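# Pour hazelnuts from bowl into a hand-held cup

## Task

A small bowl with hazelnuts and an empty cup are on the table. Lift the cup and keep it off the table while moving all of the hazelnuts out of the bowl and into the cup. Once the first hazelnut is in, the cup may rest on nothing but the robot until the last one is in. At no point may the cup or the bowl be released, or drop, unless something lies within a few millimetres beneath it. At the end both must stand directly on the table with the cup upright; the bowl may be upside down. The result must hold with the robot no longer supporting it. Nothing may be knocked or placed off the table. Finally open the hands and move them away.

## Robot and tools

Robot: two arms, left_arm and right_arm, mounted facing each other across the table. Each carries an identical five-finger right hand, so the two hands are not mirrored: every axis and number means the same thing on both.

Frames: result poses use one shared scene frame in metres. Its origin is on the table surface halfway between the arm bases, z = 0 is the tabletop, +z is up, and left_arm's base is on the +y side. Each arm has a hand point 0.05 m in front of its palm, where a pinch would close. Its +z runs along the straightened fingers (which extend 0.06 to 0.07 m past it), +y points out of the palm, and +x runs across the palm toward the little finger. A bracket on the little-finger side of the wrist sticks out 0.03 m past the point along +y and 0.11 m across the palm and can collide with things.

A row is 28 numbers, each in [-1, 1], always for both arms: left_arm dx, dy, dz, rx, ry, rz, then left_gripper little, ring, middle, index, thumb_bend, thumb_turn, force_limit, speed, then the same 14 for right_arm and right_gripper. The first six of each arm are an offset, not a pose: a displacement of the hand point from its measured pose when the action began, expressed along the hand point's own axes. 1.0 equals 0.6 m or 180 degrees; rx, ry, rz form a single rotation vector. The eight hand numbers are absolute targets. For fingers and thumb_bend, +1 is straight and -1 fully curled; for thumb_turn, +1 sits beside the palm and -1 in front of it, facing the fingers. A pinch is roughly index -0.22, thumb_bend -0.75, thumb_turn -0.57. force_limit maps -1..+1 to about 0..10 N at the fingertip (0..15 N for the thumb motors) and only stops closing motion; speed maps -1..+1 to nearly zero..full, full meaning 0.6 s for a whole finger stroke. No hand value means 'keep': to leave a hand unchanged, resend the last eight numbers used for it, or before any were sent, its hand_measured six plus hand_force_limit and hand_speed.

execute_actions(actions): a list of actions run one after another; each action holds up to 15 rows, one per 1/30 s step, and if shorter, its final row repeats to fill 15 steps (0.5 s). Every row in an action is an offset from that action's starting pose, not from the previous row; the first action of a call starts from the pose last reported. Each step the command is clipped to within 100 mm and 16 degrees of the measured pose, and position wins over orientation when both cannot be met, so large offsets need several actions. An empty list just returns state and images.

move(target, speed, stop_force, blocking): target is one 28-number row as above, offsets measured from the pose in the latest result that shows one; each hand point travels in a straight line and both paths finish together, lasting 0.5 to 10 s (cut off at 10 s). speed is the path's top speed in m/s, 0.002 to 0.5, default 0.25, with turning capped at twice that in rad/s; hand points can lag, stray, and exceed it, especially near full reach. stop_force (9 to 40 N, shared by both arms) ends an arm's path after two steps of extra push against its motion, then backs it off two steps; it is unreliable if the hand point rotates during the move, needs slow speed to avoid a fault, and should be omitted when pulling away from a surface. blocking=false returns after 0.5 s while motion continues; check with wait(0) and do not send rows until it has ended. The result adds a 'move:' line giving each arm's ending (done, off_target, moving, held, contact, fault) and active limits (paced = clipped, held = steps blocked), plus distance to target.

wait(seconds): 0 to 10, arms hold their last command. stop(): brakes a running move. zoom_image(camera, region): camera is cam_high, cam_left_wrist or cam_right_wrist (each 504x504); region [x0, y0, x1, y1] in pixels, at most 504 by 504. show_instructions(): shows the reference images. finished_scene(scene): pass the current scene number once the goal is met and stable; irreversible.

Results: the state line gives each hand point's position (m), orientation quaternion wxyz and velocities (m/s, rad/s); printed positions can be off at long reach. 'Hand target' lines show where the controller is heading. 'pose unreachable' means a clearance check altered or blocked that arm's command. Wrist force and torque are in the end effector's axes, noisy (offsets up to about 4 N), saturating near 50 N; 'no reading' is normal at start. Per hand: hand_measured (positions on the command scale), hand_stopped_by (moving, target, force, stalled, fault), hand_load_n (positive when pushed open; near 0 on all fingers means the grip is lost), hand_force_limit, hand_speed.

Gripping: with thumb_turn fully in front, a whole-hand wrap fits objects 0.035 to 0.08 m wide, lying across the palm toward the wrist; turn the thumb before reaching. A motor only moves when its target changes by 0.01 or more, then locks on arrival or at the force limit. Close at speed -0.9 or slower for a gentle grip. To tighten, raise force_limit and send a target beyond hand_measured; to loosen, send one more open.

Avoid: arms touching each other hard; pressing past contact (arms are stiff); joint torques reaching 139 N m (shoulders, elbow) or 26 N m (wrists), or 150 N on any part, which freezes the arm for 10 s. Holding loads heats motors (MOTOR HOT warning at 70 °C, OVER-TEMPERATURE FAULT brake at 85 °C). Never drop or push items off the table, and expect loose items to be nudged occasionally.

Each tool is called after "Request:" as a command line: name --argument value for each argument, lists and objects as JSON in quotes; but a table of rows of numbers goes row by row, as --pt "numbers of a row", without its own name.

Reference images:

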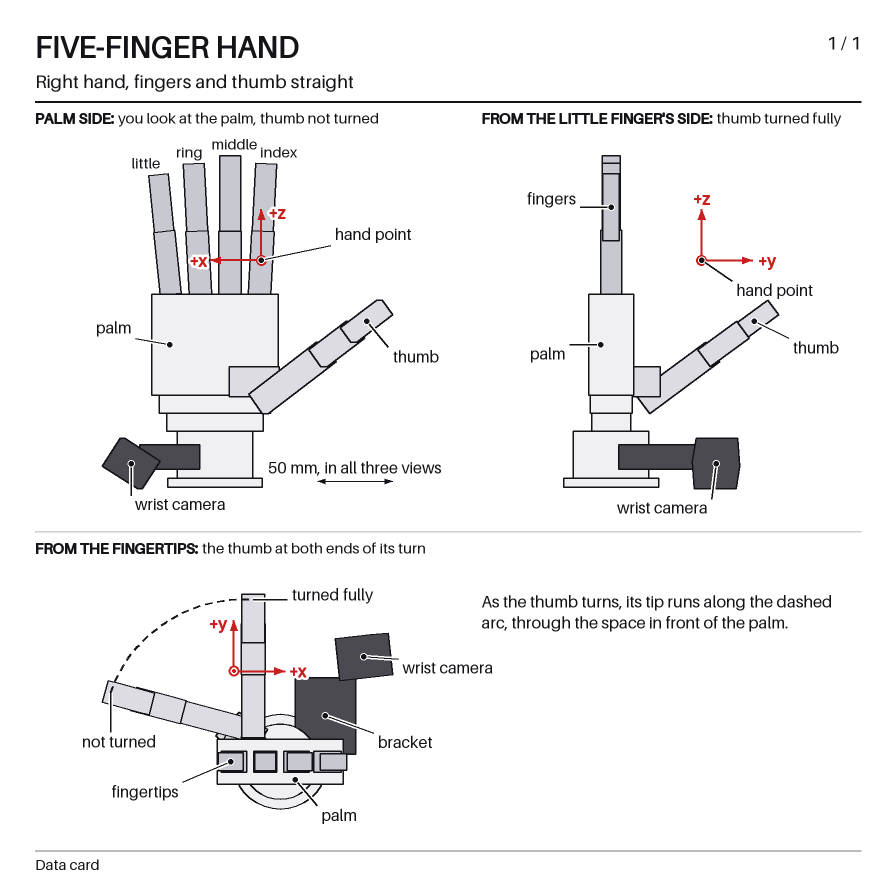

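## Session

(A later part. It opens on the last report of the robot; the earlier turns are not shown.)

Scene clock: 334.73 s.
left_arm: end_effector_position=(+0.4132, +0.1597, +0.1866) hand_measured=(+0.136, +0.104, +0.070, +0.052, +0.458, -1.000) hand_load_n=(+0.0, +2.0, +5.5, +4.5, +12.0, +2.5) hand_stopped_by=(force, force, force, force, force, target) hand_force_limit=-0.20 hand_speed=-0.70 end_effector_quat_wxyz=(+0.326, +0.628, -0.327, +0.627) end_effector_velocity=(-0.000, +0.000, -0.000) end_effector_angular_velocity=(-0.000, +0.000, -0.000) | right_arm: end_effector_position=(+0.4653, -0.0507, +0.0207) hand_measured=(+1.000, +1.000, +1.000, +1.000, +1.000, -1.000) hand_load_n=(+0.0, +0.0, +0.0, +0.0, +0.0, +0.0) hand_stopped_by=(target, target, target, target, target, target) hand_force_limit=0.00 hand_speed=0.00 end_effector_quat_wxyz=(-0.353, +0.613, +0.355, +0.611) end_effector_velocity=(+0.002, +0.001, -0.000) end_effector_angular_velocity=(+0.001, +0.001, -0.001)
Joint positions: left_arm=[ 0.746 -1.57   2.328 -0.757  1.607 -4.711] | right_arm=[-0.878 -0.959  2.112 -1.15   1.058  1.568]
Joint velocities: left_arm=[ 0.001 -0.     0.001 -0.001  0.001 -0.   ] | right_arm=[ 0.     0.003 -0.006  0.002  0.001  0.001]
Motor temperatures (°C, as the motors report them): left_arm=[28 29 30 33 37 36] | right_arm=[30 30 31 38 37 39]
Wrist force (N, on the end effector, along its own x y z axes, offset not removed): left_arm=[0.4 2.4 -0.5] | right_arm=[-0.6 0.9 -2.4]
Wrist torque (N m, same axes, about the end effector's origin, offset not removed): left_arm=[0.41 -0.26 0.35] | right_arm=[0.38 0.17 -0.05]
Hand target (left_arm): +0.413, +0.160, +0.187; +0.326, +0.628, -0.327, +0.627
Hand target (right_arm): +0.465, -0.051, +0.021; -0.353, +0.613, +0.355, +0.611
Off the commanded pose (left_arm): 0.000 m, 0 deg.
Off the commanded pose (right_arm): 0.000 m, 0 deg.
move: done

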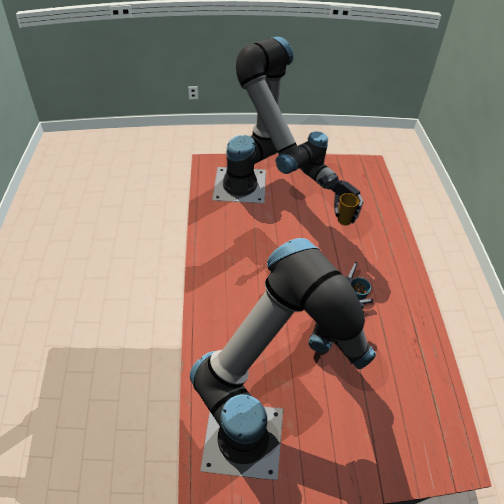

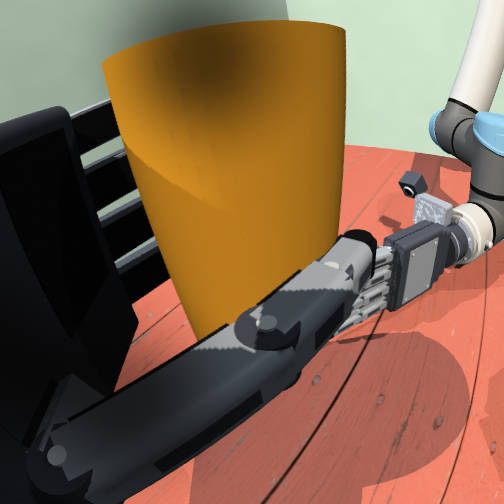

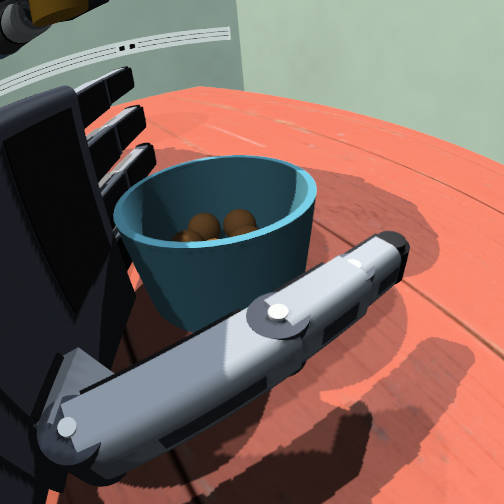

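Request:
move --target '[0, 0, 0, 0, 0, 0, -1, -1, -1, -1, -1, -1, -0.2, -0.7, 0, 0, 0, 0, 0, 0, 1, 1, 0, 0, 0, -1, -0.1, -0.75]' --speed 0.03

Scene clock: 346.47 s.
left_arm: end_effector_position=(+0.4132, +0.1597, +0.1866) hand_measured=(+0.136, +0.104, +0.070, +0.052, +0.458, -1.000) hand_load_n=(+0.0, +2.0, +5.5, +4.5, +12.0, +2.5) hand_stopped_by=(force, force, force, force, force, target) hand_force_limit=-0.20 hand_speed=-0.70 end_effector_quat_wxyz=(+0.326, +0.628, -0.327, +0.627) end_effector_velocity=(-0.000, -0.000, -0.000) end_effector_angular_velocity=(+0.000, +0.000, -0.000) | right_arm: end_effector_position=(+0.4653, -0.0507, +0.0207) hand_measured=(+1.000, +1.000, +0.364, +0.322, +0.610, -1.000) hand_load_n=(+0.0, +0.0, +2.5, +4.5, +9.0, +1.0) hand_stopped_by=(target, target, force, force, force, target) hand_force_limit=-0.10 hand_speed=-0.75 end_effector_quat_wxyz=(-0.353, +0.613, +0.355, +0.611) end_effector_velocity=(-0.001, -0.000, -0.001) end_effector_angular_velocity=(-0.002, +0.002, +0.000)
Joint positions: left_arm=[ 0.746 -1.57   2.328 -0.757  1.607 -4.711] | right_arm=[-0.878 -0.959  2.112 -1.15   1.058  1.568]
Joint velocities: left_arm=[-0.001  0.    -0.     0.001 -0.001  0.   ] | right_arm=[ 0.     0.001  0.     0.001 -0.    -0.001]
Motor temperatures (°C, as the motors report them): left_arm=[28 29 30 33 37 36] | right_arm=[30 30 31 38 37 39]
Wrist force (N, on the end effector, along its own x y z axes, offset not removed): left_arm=[-0.1 0.9 -0.2] | right_arm=[-3.1 -0.1 0.1]
Wrist torque (N m, same axes, about the end effector's origin, offset not removed): left_arm=[0.22 -0.23 0.22] | right_arm=[0.13 0.43 0.03]
Hand target (left_arm): +0.413, +0.160, +0.187; +0.326, +0.628, -0.327, +0.627
Hand target (right_arm): +0.465, -0.051, +0.021; -0.353, +0.613, +0.355, +0.611
Off the commanded pose (left_arm): 0.000 m, 0 deg.
Off the commanded pose (right_arm): 0.000 m, 0 deg.
move: done

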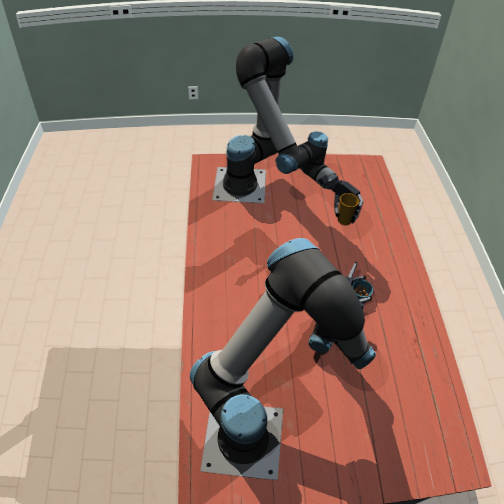

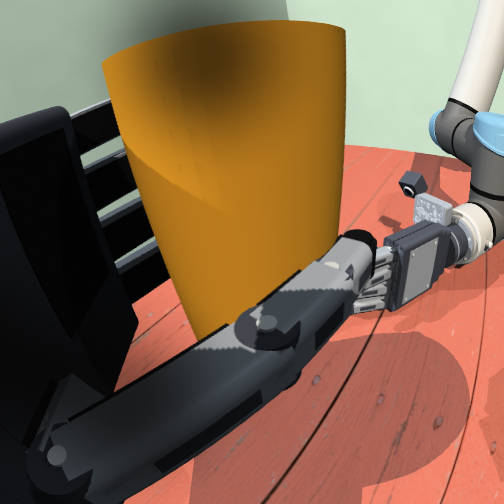

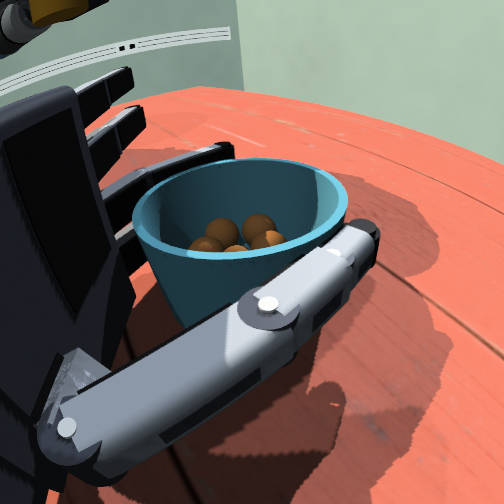

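Request:
zoom_image --camera "cam_right_wrist" --region '[80, 100, 400, 400]'

Request:
zoom_image --camera "cam_high" --region '[320, 250, 400, 330]'

Region (80, 100, 400, 400) of cam_right_wrist's 504x504 image, scaled by 1.575, with more detail than that image has; it fills the top 472 rows of this view, and the rest is white.

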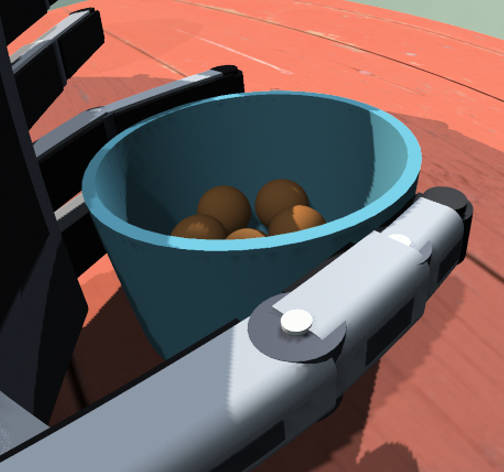

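Region (320, 250, 400, 330) of cam_high's 504x504 image, scaled by 6.300, with more detail than that image has.

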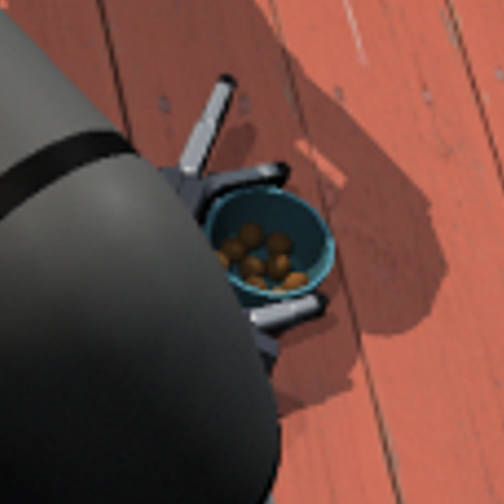

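Request:
move --target '[0, 0, 0, 0, 0, 0, -1, -1, -1, -1, -1, -1, -0.2, -0.7, 0, 0, 0, 0, 0, 0, 1, 1, -0.05, -0.05, 0, -1, 0.0, -0.92]' --speed 0.03

Scene clock: 359.57 s.
left_arm: end_effector_position=(+0.4132, +0.1597, +0.1866) hand_measured=(+0.136, +0.104, +0.070, +0.052, +0.458, -1.000) hand_load_n=(+0.0, +2.0, +5.5, +4.5, +12.0, +2.5) hand_stopped_by=(force, force, force, force, force, target) hand_force_limit=-0.20 hand_speed=-0.70 end_effector_quat_wxyz=(+0.326, +0.628, -0.327, +0.627) end_effector_velocity=(+0.000, +0.000, +0.000) end_effector_angular_velocity=(-0.001, +0.000, +0.001) | right_arm: end_effector_position=(+0.4653, -0.0507, +0.0207) hand_measured=(+1.000, +1.000, +0.354, +0.320, +0.612, -1.000) hand_load_n=(+0.0, +0.0, +5.0, +3.5, +11.0, +1.0) hand_stopped_by=(target, target, force, force, force, target) hand_force_limit=0.00 hand_speed=-0.92 end_effector_quat_wxyz=(-0.353, +0.613, +0.355, +0.611) end_effector_velocity=(+0.000, -0.000, -0.000) end_effector_angular_velocity=(-0.000, +0.000, -0.001)
Joint positions: left_arm=[ 0.746 -1.57   2.328 -0.757  1.607 -4.711] | right_arm=[-0.878 -0.959  2.112 -1.15   1.058  1.568]
Joint velocities: left_arm=[ 0.001 -0.     0.    -0.001 -0.    -0.001] | right_arm=[-0.001  0.     0.     0.     0.     0.   ]
Motor temperatures (°C, as the motors report them): left_arm=[28 29 30 33 37 36] | right_arm=[30 30 31 38 37 39]
Wrist force (N, on the end effector, along its own x y z axes, offset not removed): left_arm=[-0.6 2.0 -2.7] | right_arm=[-1.6 -2.0 -1.3]
Wrist torque (N m, same axes, about the end effector's origin, offset not removed): left_arm=[0.61 -0.19 0.21] | right_arm=[-0.22 0.24 -0.27]
Hand target (left_arm): +0.413, +0.160, +0.187; +0.326, +0.628, -0.327, +0.627
Hand target (right_arm): +0.465, -0.051, +0.021; -0.353, +0.613, +0.355, +0.611
Off the commanded pose (left_arm): 0.000 m, 0 deg.
Off the commanded pose (right_arm): 0.000 m, 0 deg.
move: done

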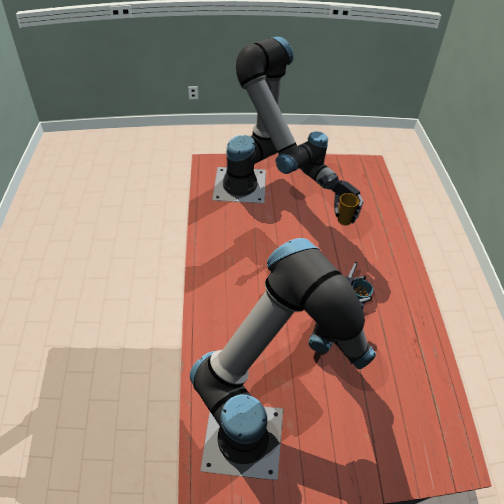

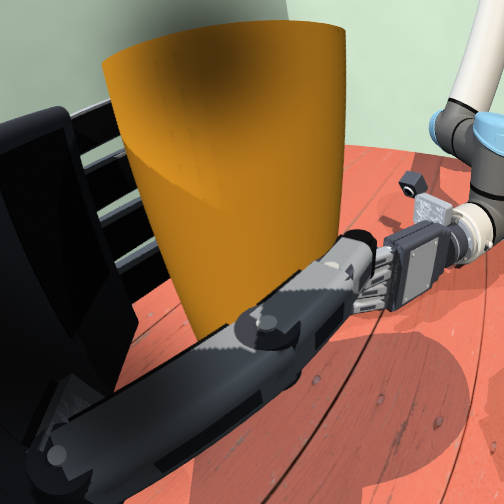

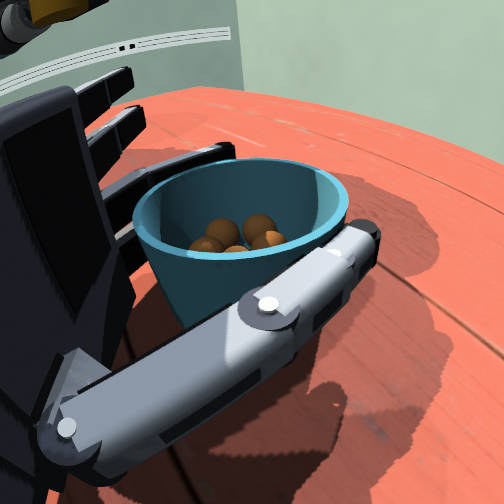

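Request:
move --target '[-0.1943, 0.1052, -0.0335, -0.0556, 0, 0, -1, -1, -1, -1, -1, -1, -0.2, -0.7, 0.007, 0, 0, 0, 0, 0, 1, 1, -0.05, -0.05, 0, -1, 0.0, -0.92]' --speed 0.12

Scene clock: 434.83 s.
left_arm: end_effector_position=(+0.3503, +0.1403, +0.0702) hand_measured=(+0.136, +0.104, +0.070, +0.052, +0.458, -1.000) hand_load_n=(+0.0, +2.0, +5.5, +4.5, +12.0, +2.5) hand_stopped_by=(force, force, force, force, force, target) hand_force_limit=-0.20 hand_speed=-0.70 end_effector_quat_wxyz=(+0.379, +0.597, -0.381, +0.596) end_effector_velocity=(-0.001, -0.001, -0.002) end_effector_angular_velocity=(-0.002, +0.001, -0.002) | right_arm: end_effector_position=(+0.4653, -0.0507, +0.0249) hand_measured=(+1.000, +1.000, +0.354, +0.320, +0.612, -1.000) hand_load_n=(+0.0, +0.0, +5.0, +4.0, +10.5, +1.5) hand_stopped_by=(target, target, force, force, force, target) hand_force_limit=0.00 hand_speed=-0.92 end_effector_quat_wxyz=(-0.353, +0.613, +0.355, +0.611) end_effector_velocity=(+0.000, -0.000, +0.000) end_effector_angular_velocity=(+0.000, -0.001, -0.001)
Joint positions: left_arm=[ 0.674 -1.263  2.467 -1.201  1.709 -4.711] | right_arm=[-0.878 -0.969  2.112 -1.14   1.058  1.568]
Joint velocities: left_arm=[-0.001  0.008  0.001 -0.011  0.    -0.002] | right_arm=[-0.001 -0.    -0.     0.     0.    -0.   ]
Motor temperatures (°C, as the motors report them): left_arm=[28 29 30 33 38 36] | right_arm=[30 30 31 38 37 39]
Wrist force (N, on the end effector, along its own x y z axes, offset not removed): left_arm=[-2.5 2.2 -1.3] | right_arm=[-1.2 1.8 -0.3]
Wrist torque (N m, same axes, about the end effector's origin, offset not removed): left_arm=[0.41 0.26 0.09] | right_arm=[0.37 -0.05 0.20]
Hand target (left_arm): +0.350, +0.140, +0.070; +0.379, +0.597, -0.381, +0.596
Hand target (right_arm): +0.465, -0.051, +0.025; -0.353, +0.613, +0.355, +0.611
Off the commanded pose (left_arm): 0.000 m, 0 deg.
Off the commanded pose (right_arm): 0.000 m, 0 deg.
move: done

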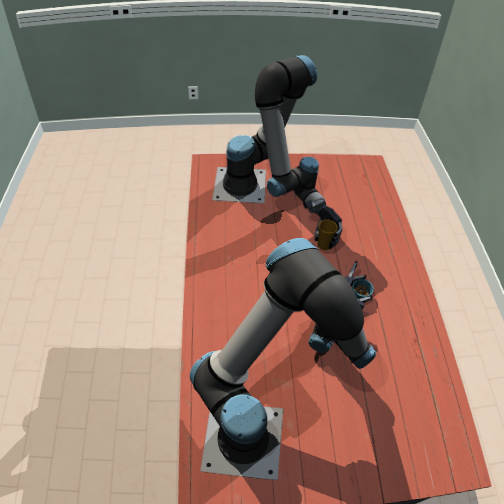

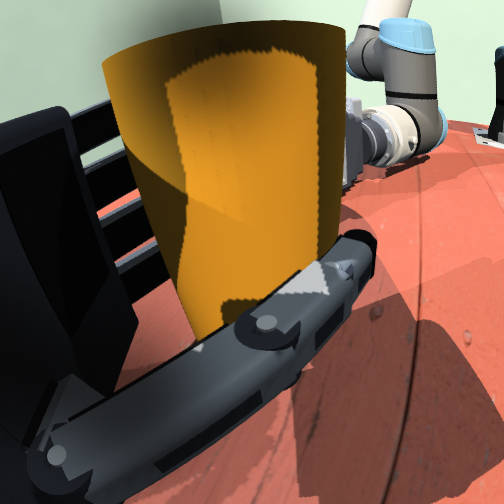

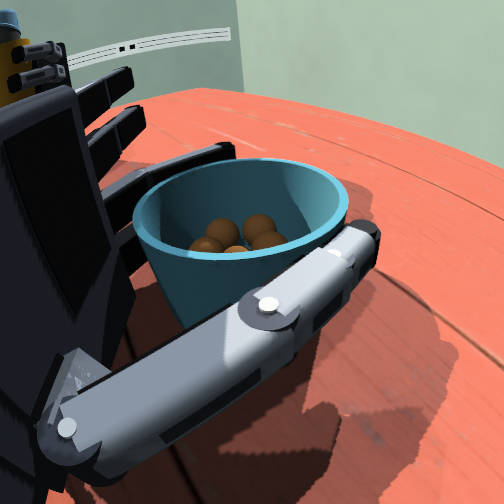

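Request:
move --target '[0, 0, 0, 0, 0, 0, -1, -1, -1, -1, -1, -1, -0.2, -0.7, 0.3918, -0.231, -0.1508, 0.111, 0, 0, 1, 1, -0.05, -0.05, 0, -1, 0.0, -0.92]' --speed 0.12

Scene clock: 452.70 s.
left_arm: end_effector_position=(+0.3503, +0.1403, +0.0702) hand_measured=(+0.136, +0.104, +0.070, +0.052, +0.458, -1.000) hand_load_n=(+0.0, +2.0, +5.5, +4.5, +12.0, +2.5) hand_stopped_by=(force, force, force, force, force, target) hand_force_limit=-0.20 hand_speed=-0.70 end_effector_quat_wxyz=(+0.379, +0.597, -0.381, +0.596) end_effector_velocity=(-0.001, -0.001, +0.000) end_effector_angular_velocity=(-0.000, +0.001, -0.002) | right_arm: end_effector_position=(+0.3003, -0.0589, +0.2597) hand_measured=(+1.000, +1.000, +0.354, +0.320, +0.612, -1.000) hand_load_n=(+0.0, +0.0, +5.0, +4.0, +10.5, +1.5) hand_stopped_by=(target, target, force, force, force, target) hand_force_limit=0.00 hand_speed=-0.92 end_effector_quat_wxyz=(-0.454, +0.542, +0.456, +0.541) end_effector_velocity=(-0.001, -0.001, +0.002) end_effector_angular_velocity=(-0.001, +0.001, +0.002)
Joint positions: left_arm=[ 0.674 -1.263  2.467 -1.201  1.709 -4.711] | right_arm=[-0.888 -1.679  2.197 -0.512  0.7    1.567]
Joint velocities: left_arm=[-0.002 -0.    -0.     0.001  0.    -0.001] | right_arm=[-0.001 -0.005 -0.002  0.008 -0.003 -0.001]
Motor temperatures (°C, as the motors report them): left_arm=[28 29 30 33 38 36] | right_arm=[30 30 31 38 37 39]
Wrist force (N, on the end effector, along its own x y z axes, offset not removed): left_arm=[-1.4 1.4 -0.8] | right_arm=[0.2 -0.9 -0.5]
Wrist torque (N m, same axes, about the end effector's origin, offset not removed): left_arm=[0.40 -0.01 0.31] | right_arm=[-0.10 -0.09 0.28]
Hand target (left_arm): +0.350, +0.140, +0.070; +0.379, +0.597, -0.381, +0.596
Hand target (right_arm): +0.300, -0.059, +0.260; -0.454, +0.542, +0.456, +0.541
Off the commanded pose (left_arm): 0.000 m, 0 deg.
Off the commanded pose (right_arm): 0.001 m, 0 deg.
move: done

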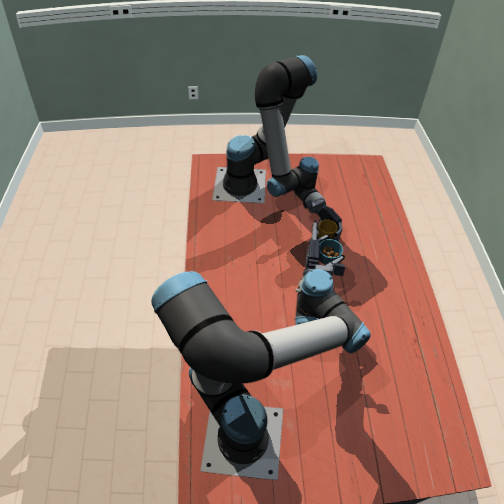

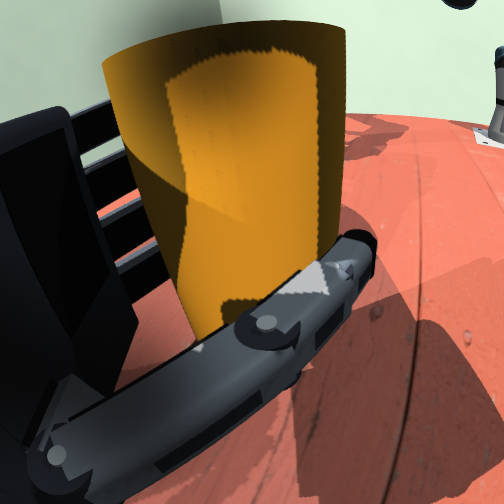

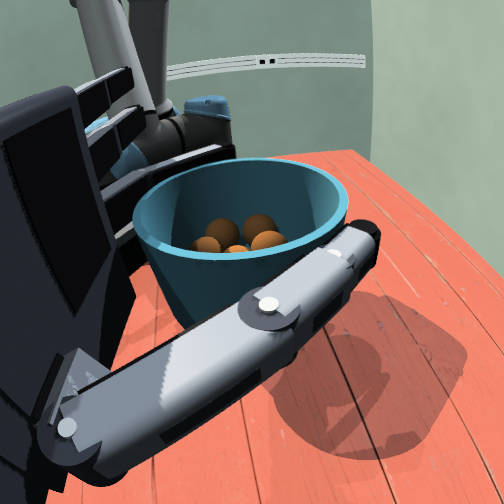

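Request:
move --target '[0.0213, 0.1342, 0.3536, -0.0829, 0.0109, 0.0829, -1, -1, -1, -1, -1, -1, -0.2, -0.7, -0.0378, -0.0422, 0.0397, 0, 0, 0.25, 1, 1, -0.05, -0.05, 0, -1, 0.0, -0.92]' --speed 0.12

Scene clock: 476.33 s.
left_arm: end_effector_position=(+0.3672, -0.0857, +0.0826) hand_measured=(+0.136, +0.104, +0.070, +0.052, +0.458, -1.000) hand_load_n=(+0.0, +2.0, +5.5, +4.5, +12.0, +2.5) hand_stopped_by=(force, force, force, force, force, target) hand_force_limit=-0.20 hand_speed=-0.70 end_effector_quat_wxyz=(+0.379, +0.478, -0.522, +0.595) end_effector_velocity=(-0.001, -0.003, +0.000) end_effector_angular_velocity=(+0.001, -0.002, -0.005) | right_arm: end_effector_position=(+0.2794, -0.0312, +0.2370) hand_measured=(+1.000, +1.000, +0.354, +0.320, +0.612, -1.000) hand_load_n=(+0.0, +0.0, +5.0, +3.5, +11.0, +1.5) hand_stopped_by=(target, target, force, force, force, target) hand_force_limit=0.00 hand_speed=-0.92 end_effector_quat_wxyz=(-0.626, +0.675, +0.214, +0.326) end_effector_velocity=(-0.000, +0.000, -0.001) end_effector_angular_velocity=(+0.001, +0.007, +0.001)
Joint positions: left_arm=[ 0.553 -1.012  1.86  -0.845  1.85  -4.449] | right_arm=[-0.86  -1.62   2.112 -0.487  0.728  2.352]
Joint velocities: left_arm=[-0.002  0.004 -0.007  0.004  0.003  0.002] | right_arm=[ 0.     0.001  0.    -0.001 -0.001  0.007]
Motor temperatures (°C, as the motors report them): left_arm=[28 29 30 33 38 36] | right_arm=[30 30 31 38 37 39]
Wrist force (N, on the end effector, along its own x y z axes, offset not removed): left_arm=[-2.1 3.2 -0.8] | right_arm=[-1.9 1.2 -1.2]
Wrist torque (N m, same axes, about the end effector's origin, offset not removed): left_arm=[0.67 0.11 0.19] | right_arm=[0.24 0.27 -0.03]
Hand target (left_arm): +0.367, -0.086, +0.083; +0.379, +0.478, -0.522, +0.595
Hand target (right_arm): +0.279, -0.031, +0.237; +0.626, -0.675, -0.213, -0.326
Off the commanded pose (left_arm): 0.000 m, 0 deg.
Off the commanded pose (right_arm): 0.000 m, 0 deg.
move: done

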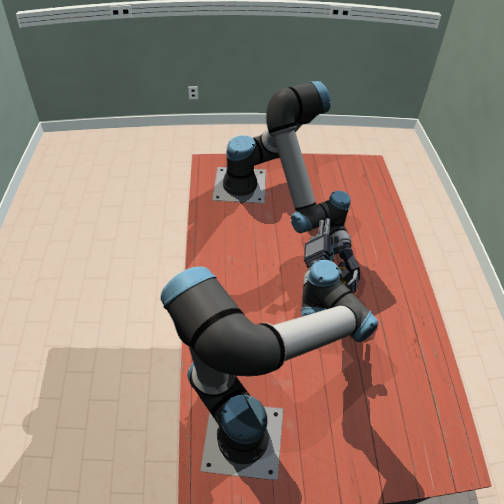

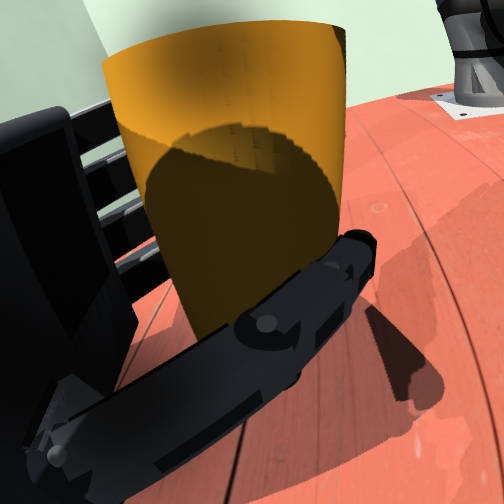

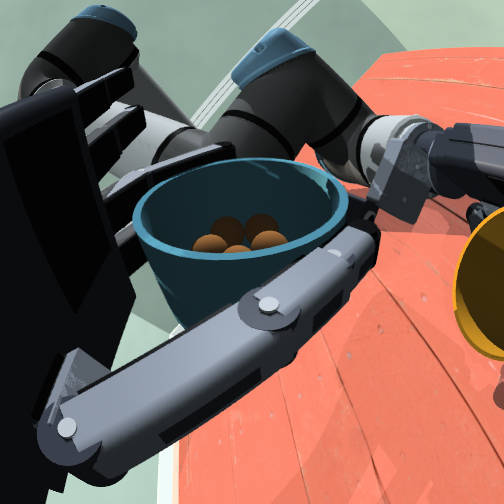

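Request:
zoom_image --camera "cam_high" --region '[280, 190, 400, 310]'

Request:
zoom_image --camera "cam_right_wrist" --region '[254, 120, 504, 400]'

Region (280, 190, 400, 310) of cam_high's 504x504 image, scaled by 4.200, with more detail than that image has.

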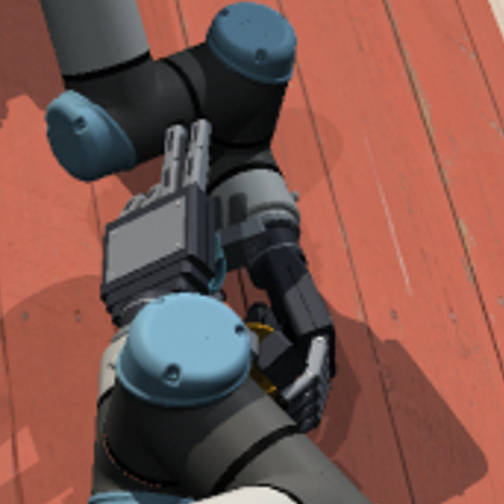

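Region (254, 120, 504, 400) of cam_right_wrist's 504x504 image, scaled by 1.800, with more detail than that image has; it fills the left 450 columns of this view, and the rest is white.

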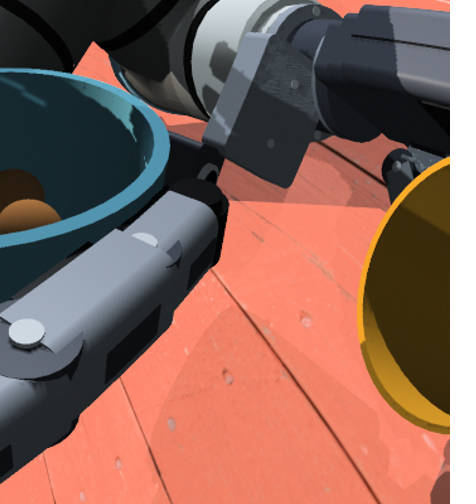

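Request:
move --target '[0, 0, 0, 0, 0, 0, -1, -1, -1, -1, -1, -1, -0.2, -0.7, -0.0118, 0.0146, -0.0417, 0, 0, 0.0278, 1, 1, -0.05, -0.05, 0, -1, 0.0, -0.92]' --speed 0.04

Scene clock: 514.37 s.
left_arm: end_effector_position=(+0.3672, -0.0857, +0.0826) hand_measured=(+0.136, +0.104, +0.070, +0.052, +0.458, -1.000) hand_load_n=(+0.0, +2.0, +5.5, +4.5, +12.0, +2.5) hand_stopped_by=(force, force, force, force, force, target) hand_force_limit=-0.20 hand_speed=-0.70 end_effector_quat_wxyz=(+0.379, +0.478, -0.522, +0.595) end_effector_velocity=(+0.001, +0.000, +0.001) end_effector_angular_velocity=(-0.002, +0.000, +0.002) | right_arm: end_effector_position=(+0.2763, -0.0559, +0.2259) hand_measured=(+1.000, +1.000, +0.354, +0.320, +0.612, -1.000) hand_load_n=(+0.0, +0.0, +5.0, +3.5, +11.0, +1.5) hand_stopped_by=(target, target, force, force, force, target) hand_force_limit=0.00 hand_speed=-0.92 end_effector_quat_wxyz=(-0.640, +0.684, +0.184, +0.298) end_effector_velocity=(-0.000, -0.002, -0.001) end_effector_angular_velocity=(+0.002, +0.007, +0.000)
Joint positions: left_arm=[ 0.553 -1.012  1.86  -0.845  1.85  -4.449] | right_arm=[-0.934 -1.657  2.173 -0.51   0.653  2.437]
Joint velocities: left_arm=[ 0.002 -0.    -0.001 -0.001 -0.    -0.001] | right_arm=[-0.006 -0.003  0.005 -0.004 -0.007  0.008]
Motor temperatures (°C, as the motors report them): left_arm=[28 29 31 33 38 36] | right_arm=[30 30 31 38 37 39]
Wrist force (N, on the end effector, along its own x y z axes, offset not removed): left_arm=[-1.3 2.5 -0.5] | right_arm=[-0.4 -0.7 -1.0]
Wrist torque (N m, same axes, about the end effector's origin, offset not removed): left_arm=[0.58 -0.07 0.23] | right_arm=[-0.06 0.05 -0.02]
Hand target (left_arm): +0.367, -0.086, +0.083; +0.379, +0.478, -0.522, +0.595
Hand target (right_arm): +0.276, -0.056, +0.226; +0.640, -0.684, -0.184, -0.298
Off the commanded pose (left_arm): 0.000 m, 0 deg.
Off the commanded pose (right_arm): 0.000 m, 0 deg.
move: done

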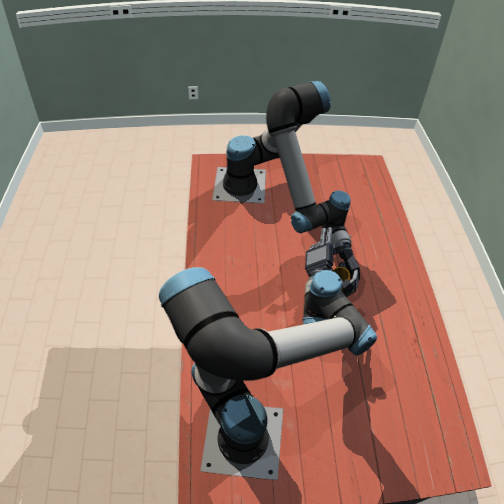

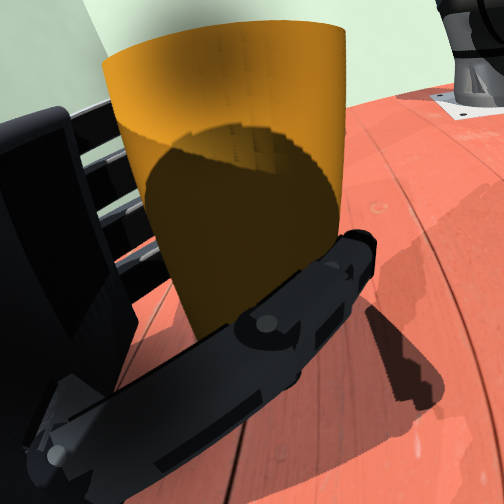

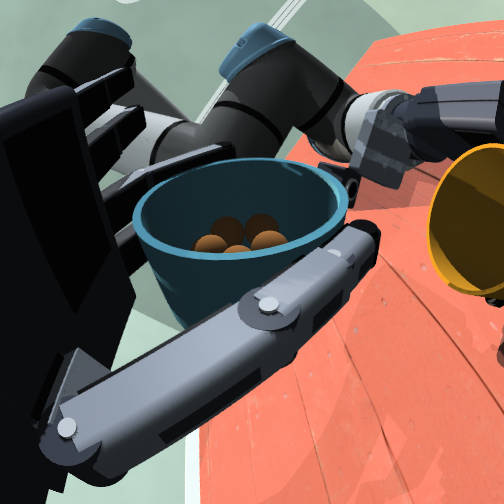

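Request:
move --target '[0, 0, 0, 0, 0, 0, -1, -1, -1, -1, -1, -1, -0.2, -0.7, 0.0242, 0.037, 0, 0, 0, 0.0556, 1, 1, -0.05, -0.05, 0, -1, 0.0, -0.92]' --speed 0.04

Scene clock: 529.40 s.
left_arm: end_effector_position=(+0.3672, -0.0857, +0.0826) hand_measured=(+0.136, +0.104, +0.070, +0.052, +0.458, -1.000) hand_load_n=(+0.0, +2.0, +5.5, +4.5, +12.0, +2.5) hand_stopped_by=(force, force, force, force, force, target) hand_force_limit=-0.20 hand_speed=-0.70 end_effector_quat_wxyz=(+0.379, +0.478, -0.522, +0.595) end_effector_velocity=(+0.000, +0.000, +0.000) end_effector_angular_velocity=(-0.001, +0.002, +0.001) | right_arm: end_effector_position=(+0.3011, -0.0603, +0.2183) hand_measured=(+1.000, +1.000, +0.354, +0.320, +0.612, -1.000) hand_load_n=(+0.0, +0.0, +5.0, +3.5, +11.0, +1.5) hand_stopped_by=(target, target, force, force, force, target) hand_force_limit=0.00 hand_speed=-0.92 end_effector_quat_wxyz=(-0.663, +0.697, +0.124, +0.242) end_effector_velocity=(+0.002, -0.000, -0.001) end_effector_angular_velocity=(+0.002, +0.011, -0.000)
Joint positions: left_arm=[ 0.553 -1.012  1.86  -0.845  1.85  -4.449] | right_arm=[-1.003 -1.598  2.136 -0.531  0.585  2.61 ]
Joint velocities: left_arm=[ 0.001 -0.     0.    -0.    -0.    -0.002] | right_arm=[-0.005  0.004 -0.002 -0.003 -0.005  0.012]
Motor temperatures (°C, as the motors report them): left_arm=[28 29 31 33 38 36] | right_arm=[30 30 31 38 37 39]
Wrist force (N, on the end effector, along its own x y z axes, offset not removed): left_arm=[-1.0 1.3 -2.2] | right_arm=[-2.1 -0.4 -0.1]
Wrist torque (N m, same axes, about the end effector's origin, offset not removed): left_arm=[0.31 0.06 0.14] | right_arm=[-0.13 0.22 -0.12]
Hand target (left_arm): +0.367, -0.086, +0.083; +0.379, +0.478, -0.522, +0.595
Hand target (right_arm): +0.301, -0.060, +0.218; +0.663, -0.697, -0.124, -0.242
Off the commanded pose (left_arm): 0.000 m, 0 deg.
Off the commanded pose (right_arm): 0.000 m, 0 deg.
move: done

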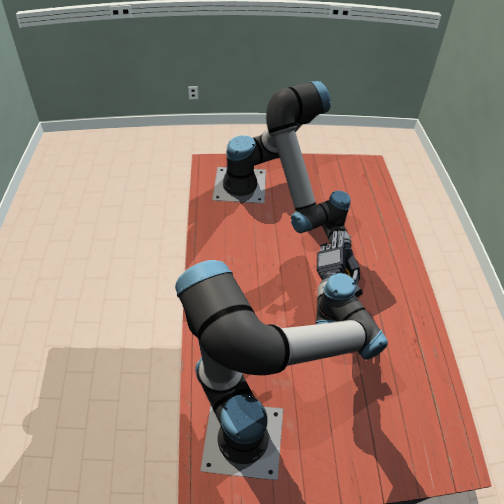

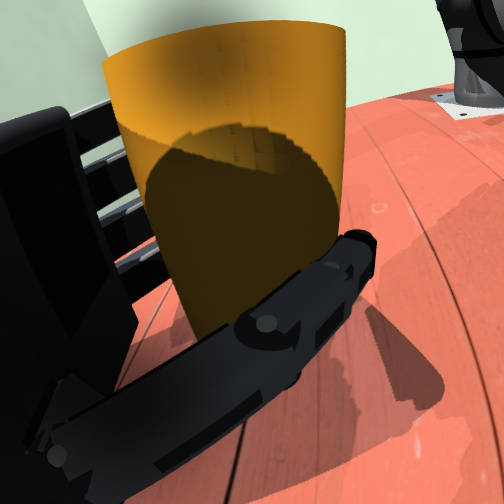

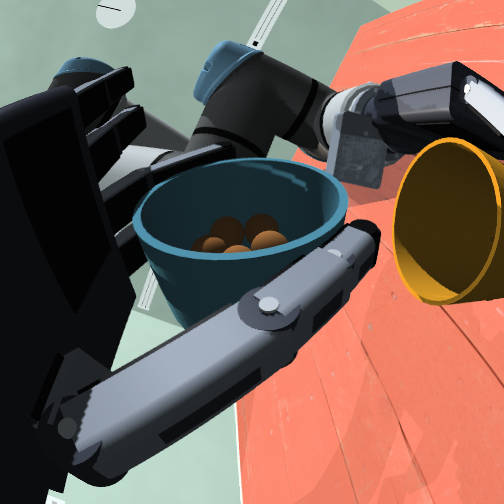

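Request:
zoom_image --camera "cam_right_wrist" --region '[120, 120, 504, 340]'

Region (120, 120, 504, 340) of cam_right_wrist's 504x504 image, scaled by 1.312, with more detail than that image has; it fills the top 289 rows of this view, and the rest is white.

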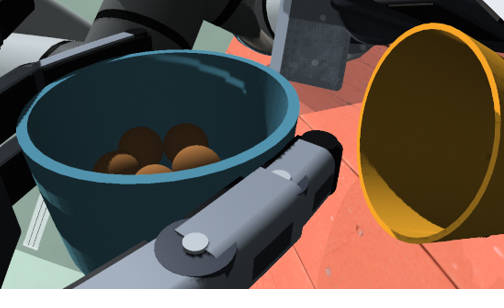

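Request:
move --target '[0.0048, -0.0367, 0, 0, 0, 0.0833, -1, -1, -1, -1, -1, -1, -0.2, -0.7, 0.0063, 0.0178, 0, 0, 0, 0.0556, 1, 1, -0.05, -0.05, 0, -1, 0.0, -0.92]' --speed 0.04

Scene clock: 562.20 s.
left_arm: end_effector_position=(+0.3872, -0.0822, +0.0910) hand_measured=(+0.136, +0.104, +0.070, +0.052, +0.458, -1.000) hand_load_n=(+0.0, +2.0, +5.5, +4.5, +12.0, +2.5) hand_stopped_by=(force, force, force, force, force, target) hand_force_limit=-0.20 hand_speed=-0.70 end_effector_quat_wxyz=(+0.299, +0.406, -0.580, +0.640) end_effector_velocity=(+0.002, +0.000, +0.001) end_effector_angular_velocity=(+0.002, -0.012, +0.002) | right_arm: end_effector_position=(+0.3095, -0.0619, +0.2110) hand_measured=(+1.000, +1.000, +0.354, +0.320, +0.612, -1.000) hand_load_n=(+0.0, +0.0, +5.0, +3.5, +11.0, +1.0) hand_stopped_by=(target, target, force, force, force, target) hand_force_limit=0.00 hand_speed=-0.92 end_effector_quat_wxyz=(-0.682, +0.706, +0.063, +0.184) end_effector_velocity=(+0.000, +0.000, -0.001) end_effector_angular_velocity=(+0.001, +0.009, +0.000)
Joint positions: left_arm=[ 0.567 -1.041  1.839 -0.795  1.864 -4.189] | right_arm=[-1.036 -1.557  2.118 -0.554  0.552  2.783]
Joint velocities: left_arm=[ 0.002 -0.001 -0.001  0.002 -0.     0.012] | right_arm=[-0.001  0.003 -0.001 -0.002 -0.002  0.008]
Motor temperatures (°C, as the motors report them): left_arm=[28 29 31 33 38 36] | right_arm=[30 30 31 38 37 39]
Wrist force (N, on the end effector, along its own x y z axes, offset not removed): left_arm=[0.7 1.7 -1.9] | right_arm=[-1.0 2.8 0.7]
Wrist torque (N m, same axes, about the end effector's origin, offset not removed): left_arm=[0.46 -0.24 0.39] | right_arm=[0.26 0.02 0.05]
Hand target (left_arm): +0.387, -0.082, +0.091; +0.298, +0.406, -0.580, +0.640
Hand target (right_arm): +0.310, -0.062, +0.211; +0.682, -0.706, -0.063, -0.183
Off the commanded pose (left_arm): 0.000 m, 0 deg.
Off the commanded pose (right_arm): 0.000 m, 0 deg.
move: done

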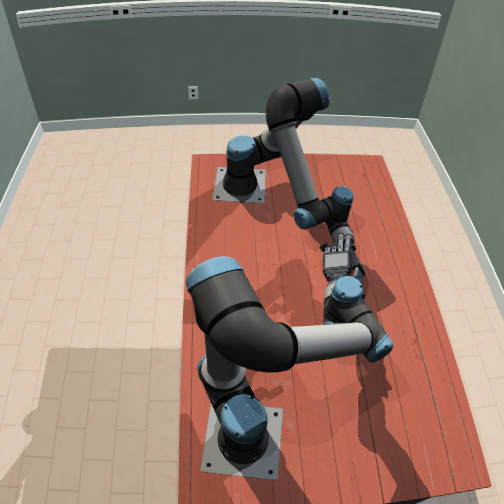

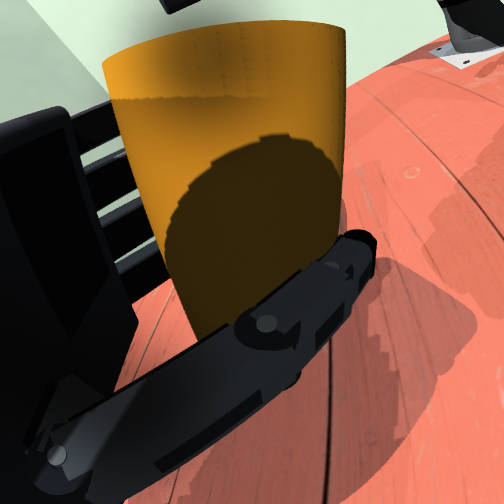

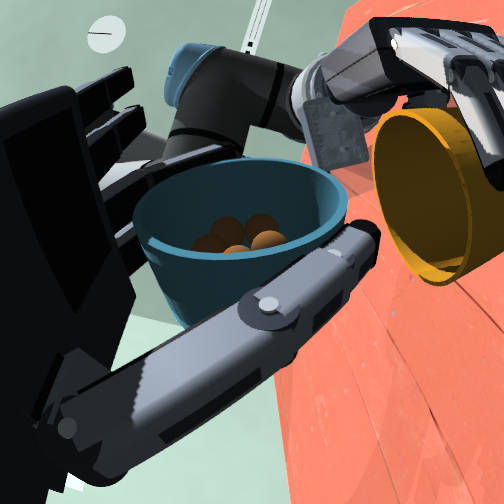

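Request:
move --target '[0, 0, 0, 0, 0, 0, -1, -1, -1, -1, -1, -1, -0.2, -0.7, 0.0139, 0.0091, 0, 0, 0, 0.0556, 1, 1, -0.05, -0.05, 0, -1, 0.0, -0.92]' --speed 0.035

Scene clock: 571.33 s.
left_arm: end_effector_position=(+0.3872, -0.0822, +0.0910) hand_measured=(+0.136, +0.104, +0.070, +0.052, +0.458, -1.000) hand_load_n=(+0.0, +2.0, +5.5, +4.5, +12.0, +2.5) hand_stopped_by=(force, force, force, force, force, target) hand_force_limit=-0.20 hand_speed=-0.70 end_effector_quat_wxyz=(+0.299, +0.406, -0.580, +0.640) end_effector_velocity=(+0.001, +0.000, +0.000) end_effector_angular_velocity=(-0.001, -0.001, +0.003) | right_arm: end_effector_position=(+0.3190, -0.0636, +0.2088) hand_measured=(+1.000, +1.000, +0.354, +0.320, +0.612, -1.000) hand_load_n=(+0.0, +0.0, +5.0, +3.5, +11.0, +1.0) hand_stopped_by=(target, target, force, force, force, target) hand_force_limit=0.00 hand_speed=-0.92 end_effector_quat_wxyz=(-0.695, +0.708, +0.002, +0.124) end_effector_velocity=(+0.000, +0.000, +0.000) end_effector_angular_velocity=(+0.003, +0.014, +0.001)
Joint positions: left_arm=[ 0.567 -1.041  1.839 -0.795  1.864 -4.189] | right_arm=[-1.067 -1.518  2.091 -0.566  0.521  2.955]
Joint velocities: left_arm=[ 0.002 -0.    -0.    -0.001 -0.001  0.   ] | right_arm=[-0.001  0.003 -0.002 -0.002 -0.003  0.015]
Motor temperatures (°C, as the motors report them): left_arm=[28 29 31 33 38 36] | right_arm=[30 30 31 38 37 39]
Wrist force (N, on the end effector, along its own x y z axes, offset not removed): left_arm=[0.9 1.8 -2.9] | right_arm=[-0.5 -0.4 1.0]
Wrist torque (N m, same axes, about the end effector's origin, offset not removed): left_arm=[0.38 -0.25 0.28] | right_arm=[-0.23 0.03 0.01]
Hand target (left_arm): +0.387, -0.082, +0.091; +0.299, +0.406, -0.580, +0.640
Hand target (right_arm): +0.319, -0.064, +0.209; +0.695, -0.708, -0.002, -0.123
Off the commanded pose (left_arm): 0.000 m, 0 deg.
Off the commanded pose (right_arm): 0.000 m, 0 deg.
move: done

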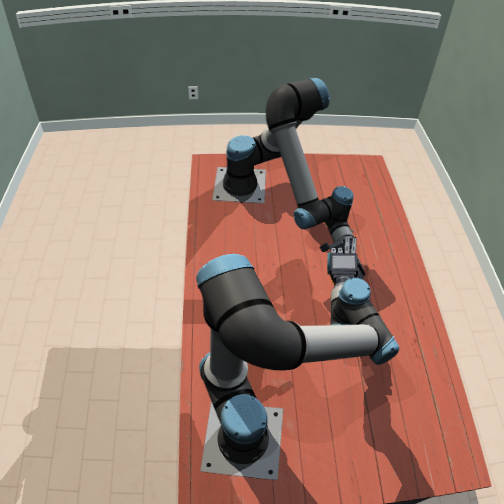

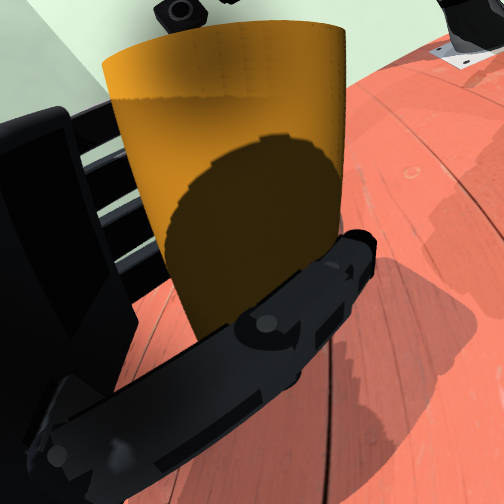

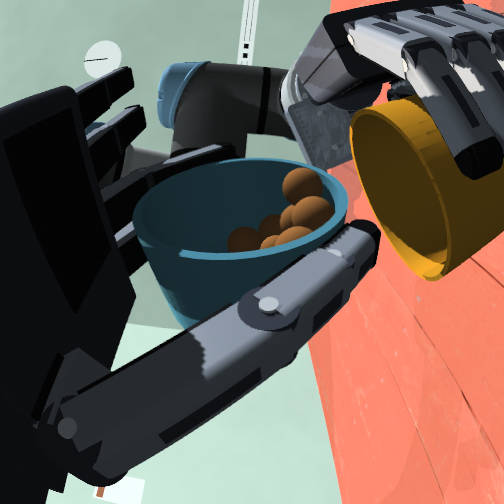

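Request:
zoom_image --camera "cam_right_wrist" --region '[200, 80, 480, 320]'

Request:
zoom_image --camera "cam_left_wrist" --region '[80, 0, 400, 120]'

Region (200, 80, 480, 320) of cam_right_wrist's 504x504 image, scaled by 1.800, with more detail than that image has; it fills the top 432 rows of this view, and the rest is white.

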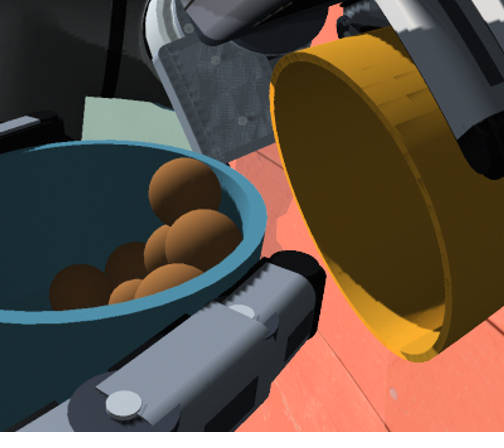

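Region (80, 0, 400, 120) of cam_left_wrist's 504x504 image, scaled by 1.575, with more detail than that image has; it fills the top 189 rows of this view, and the rest is white.

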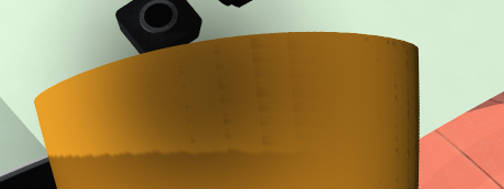

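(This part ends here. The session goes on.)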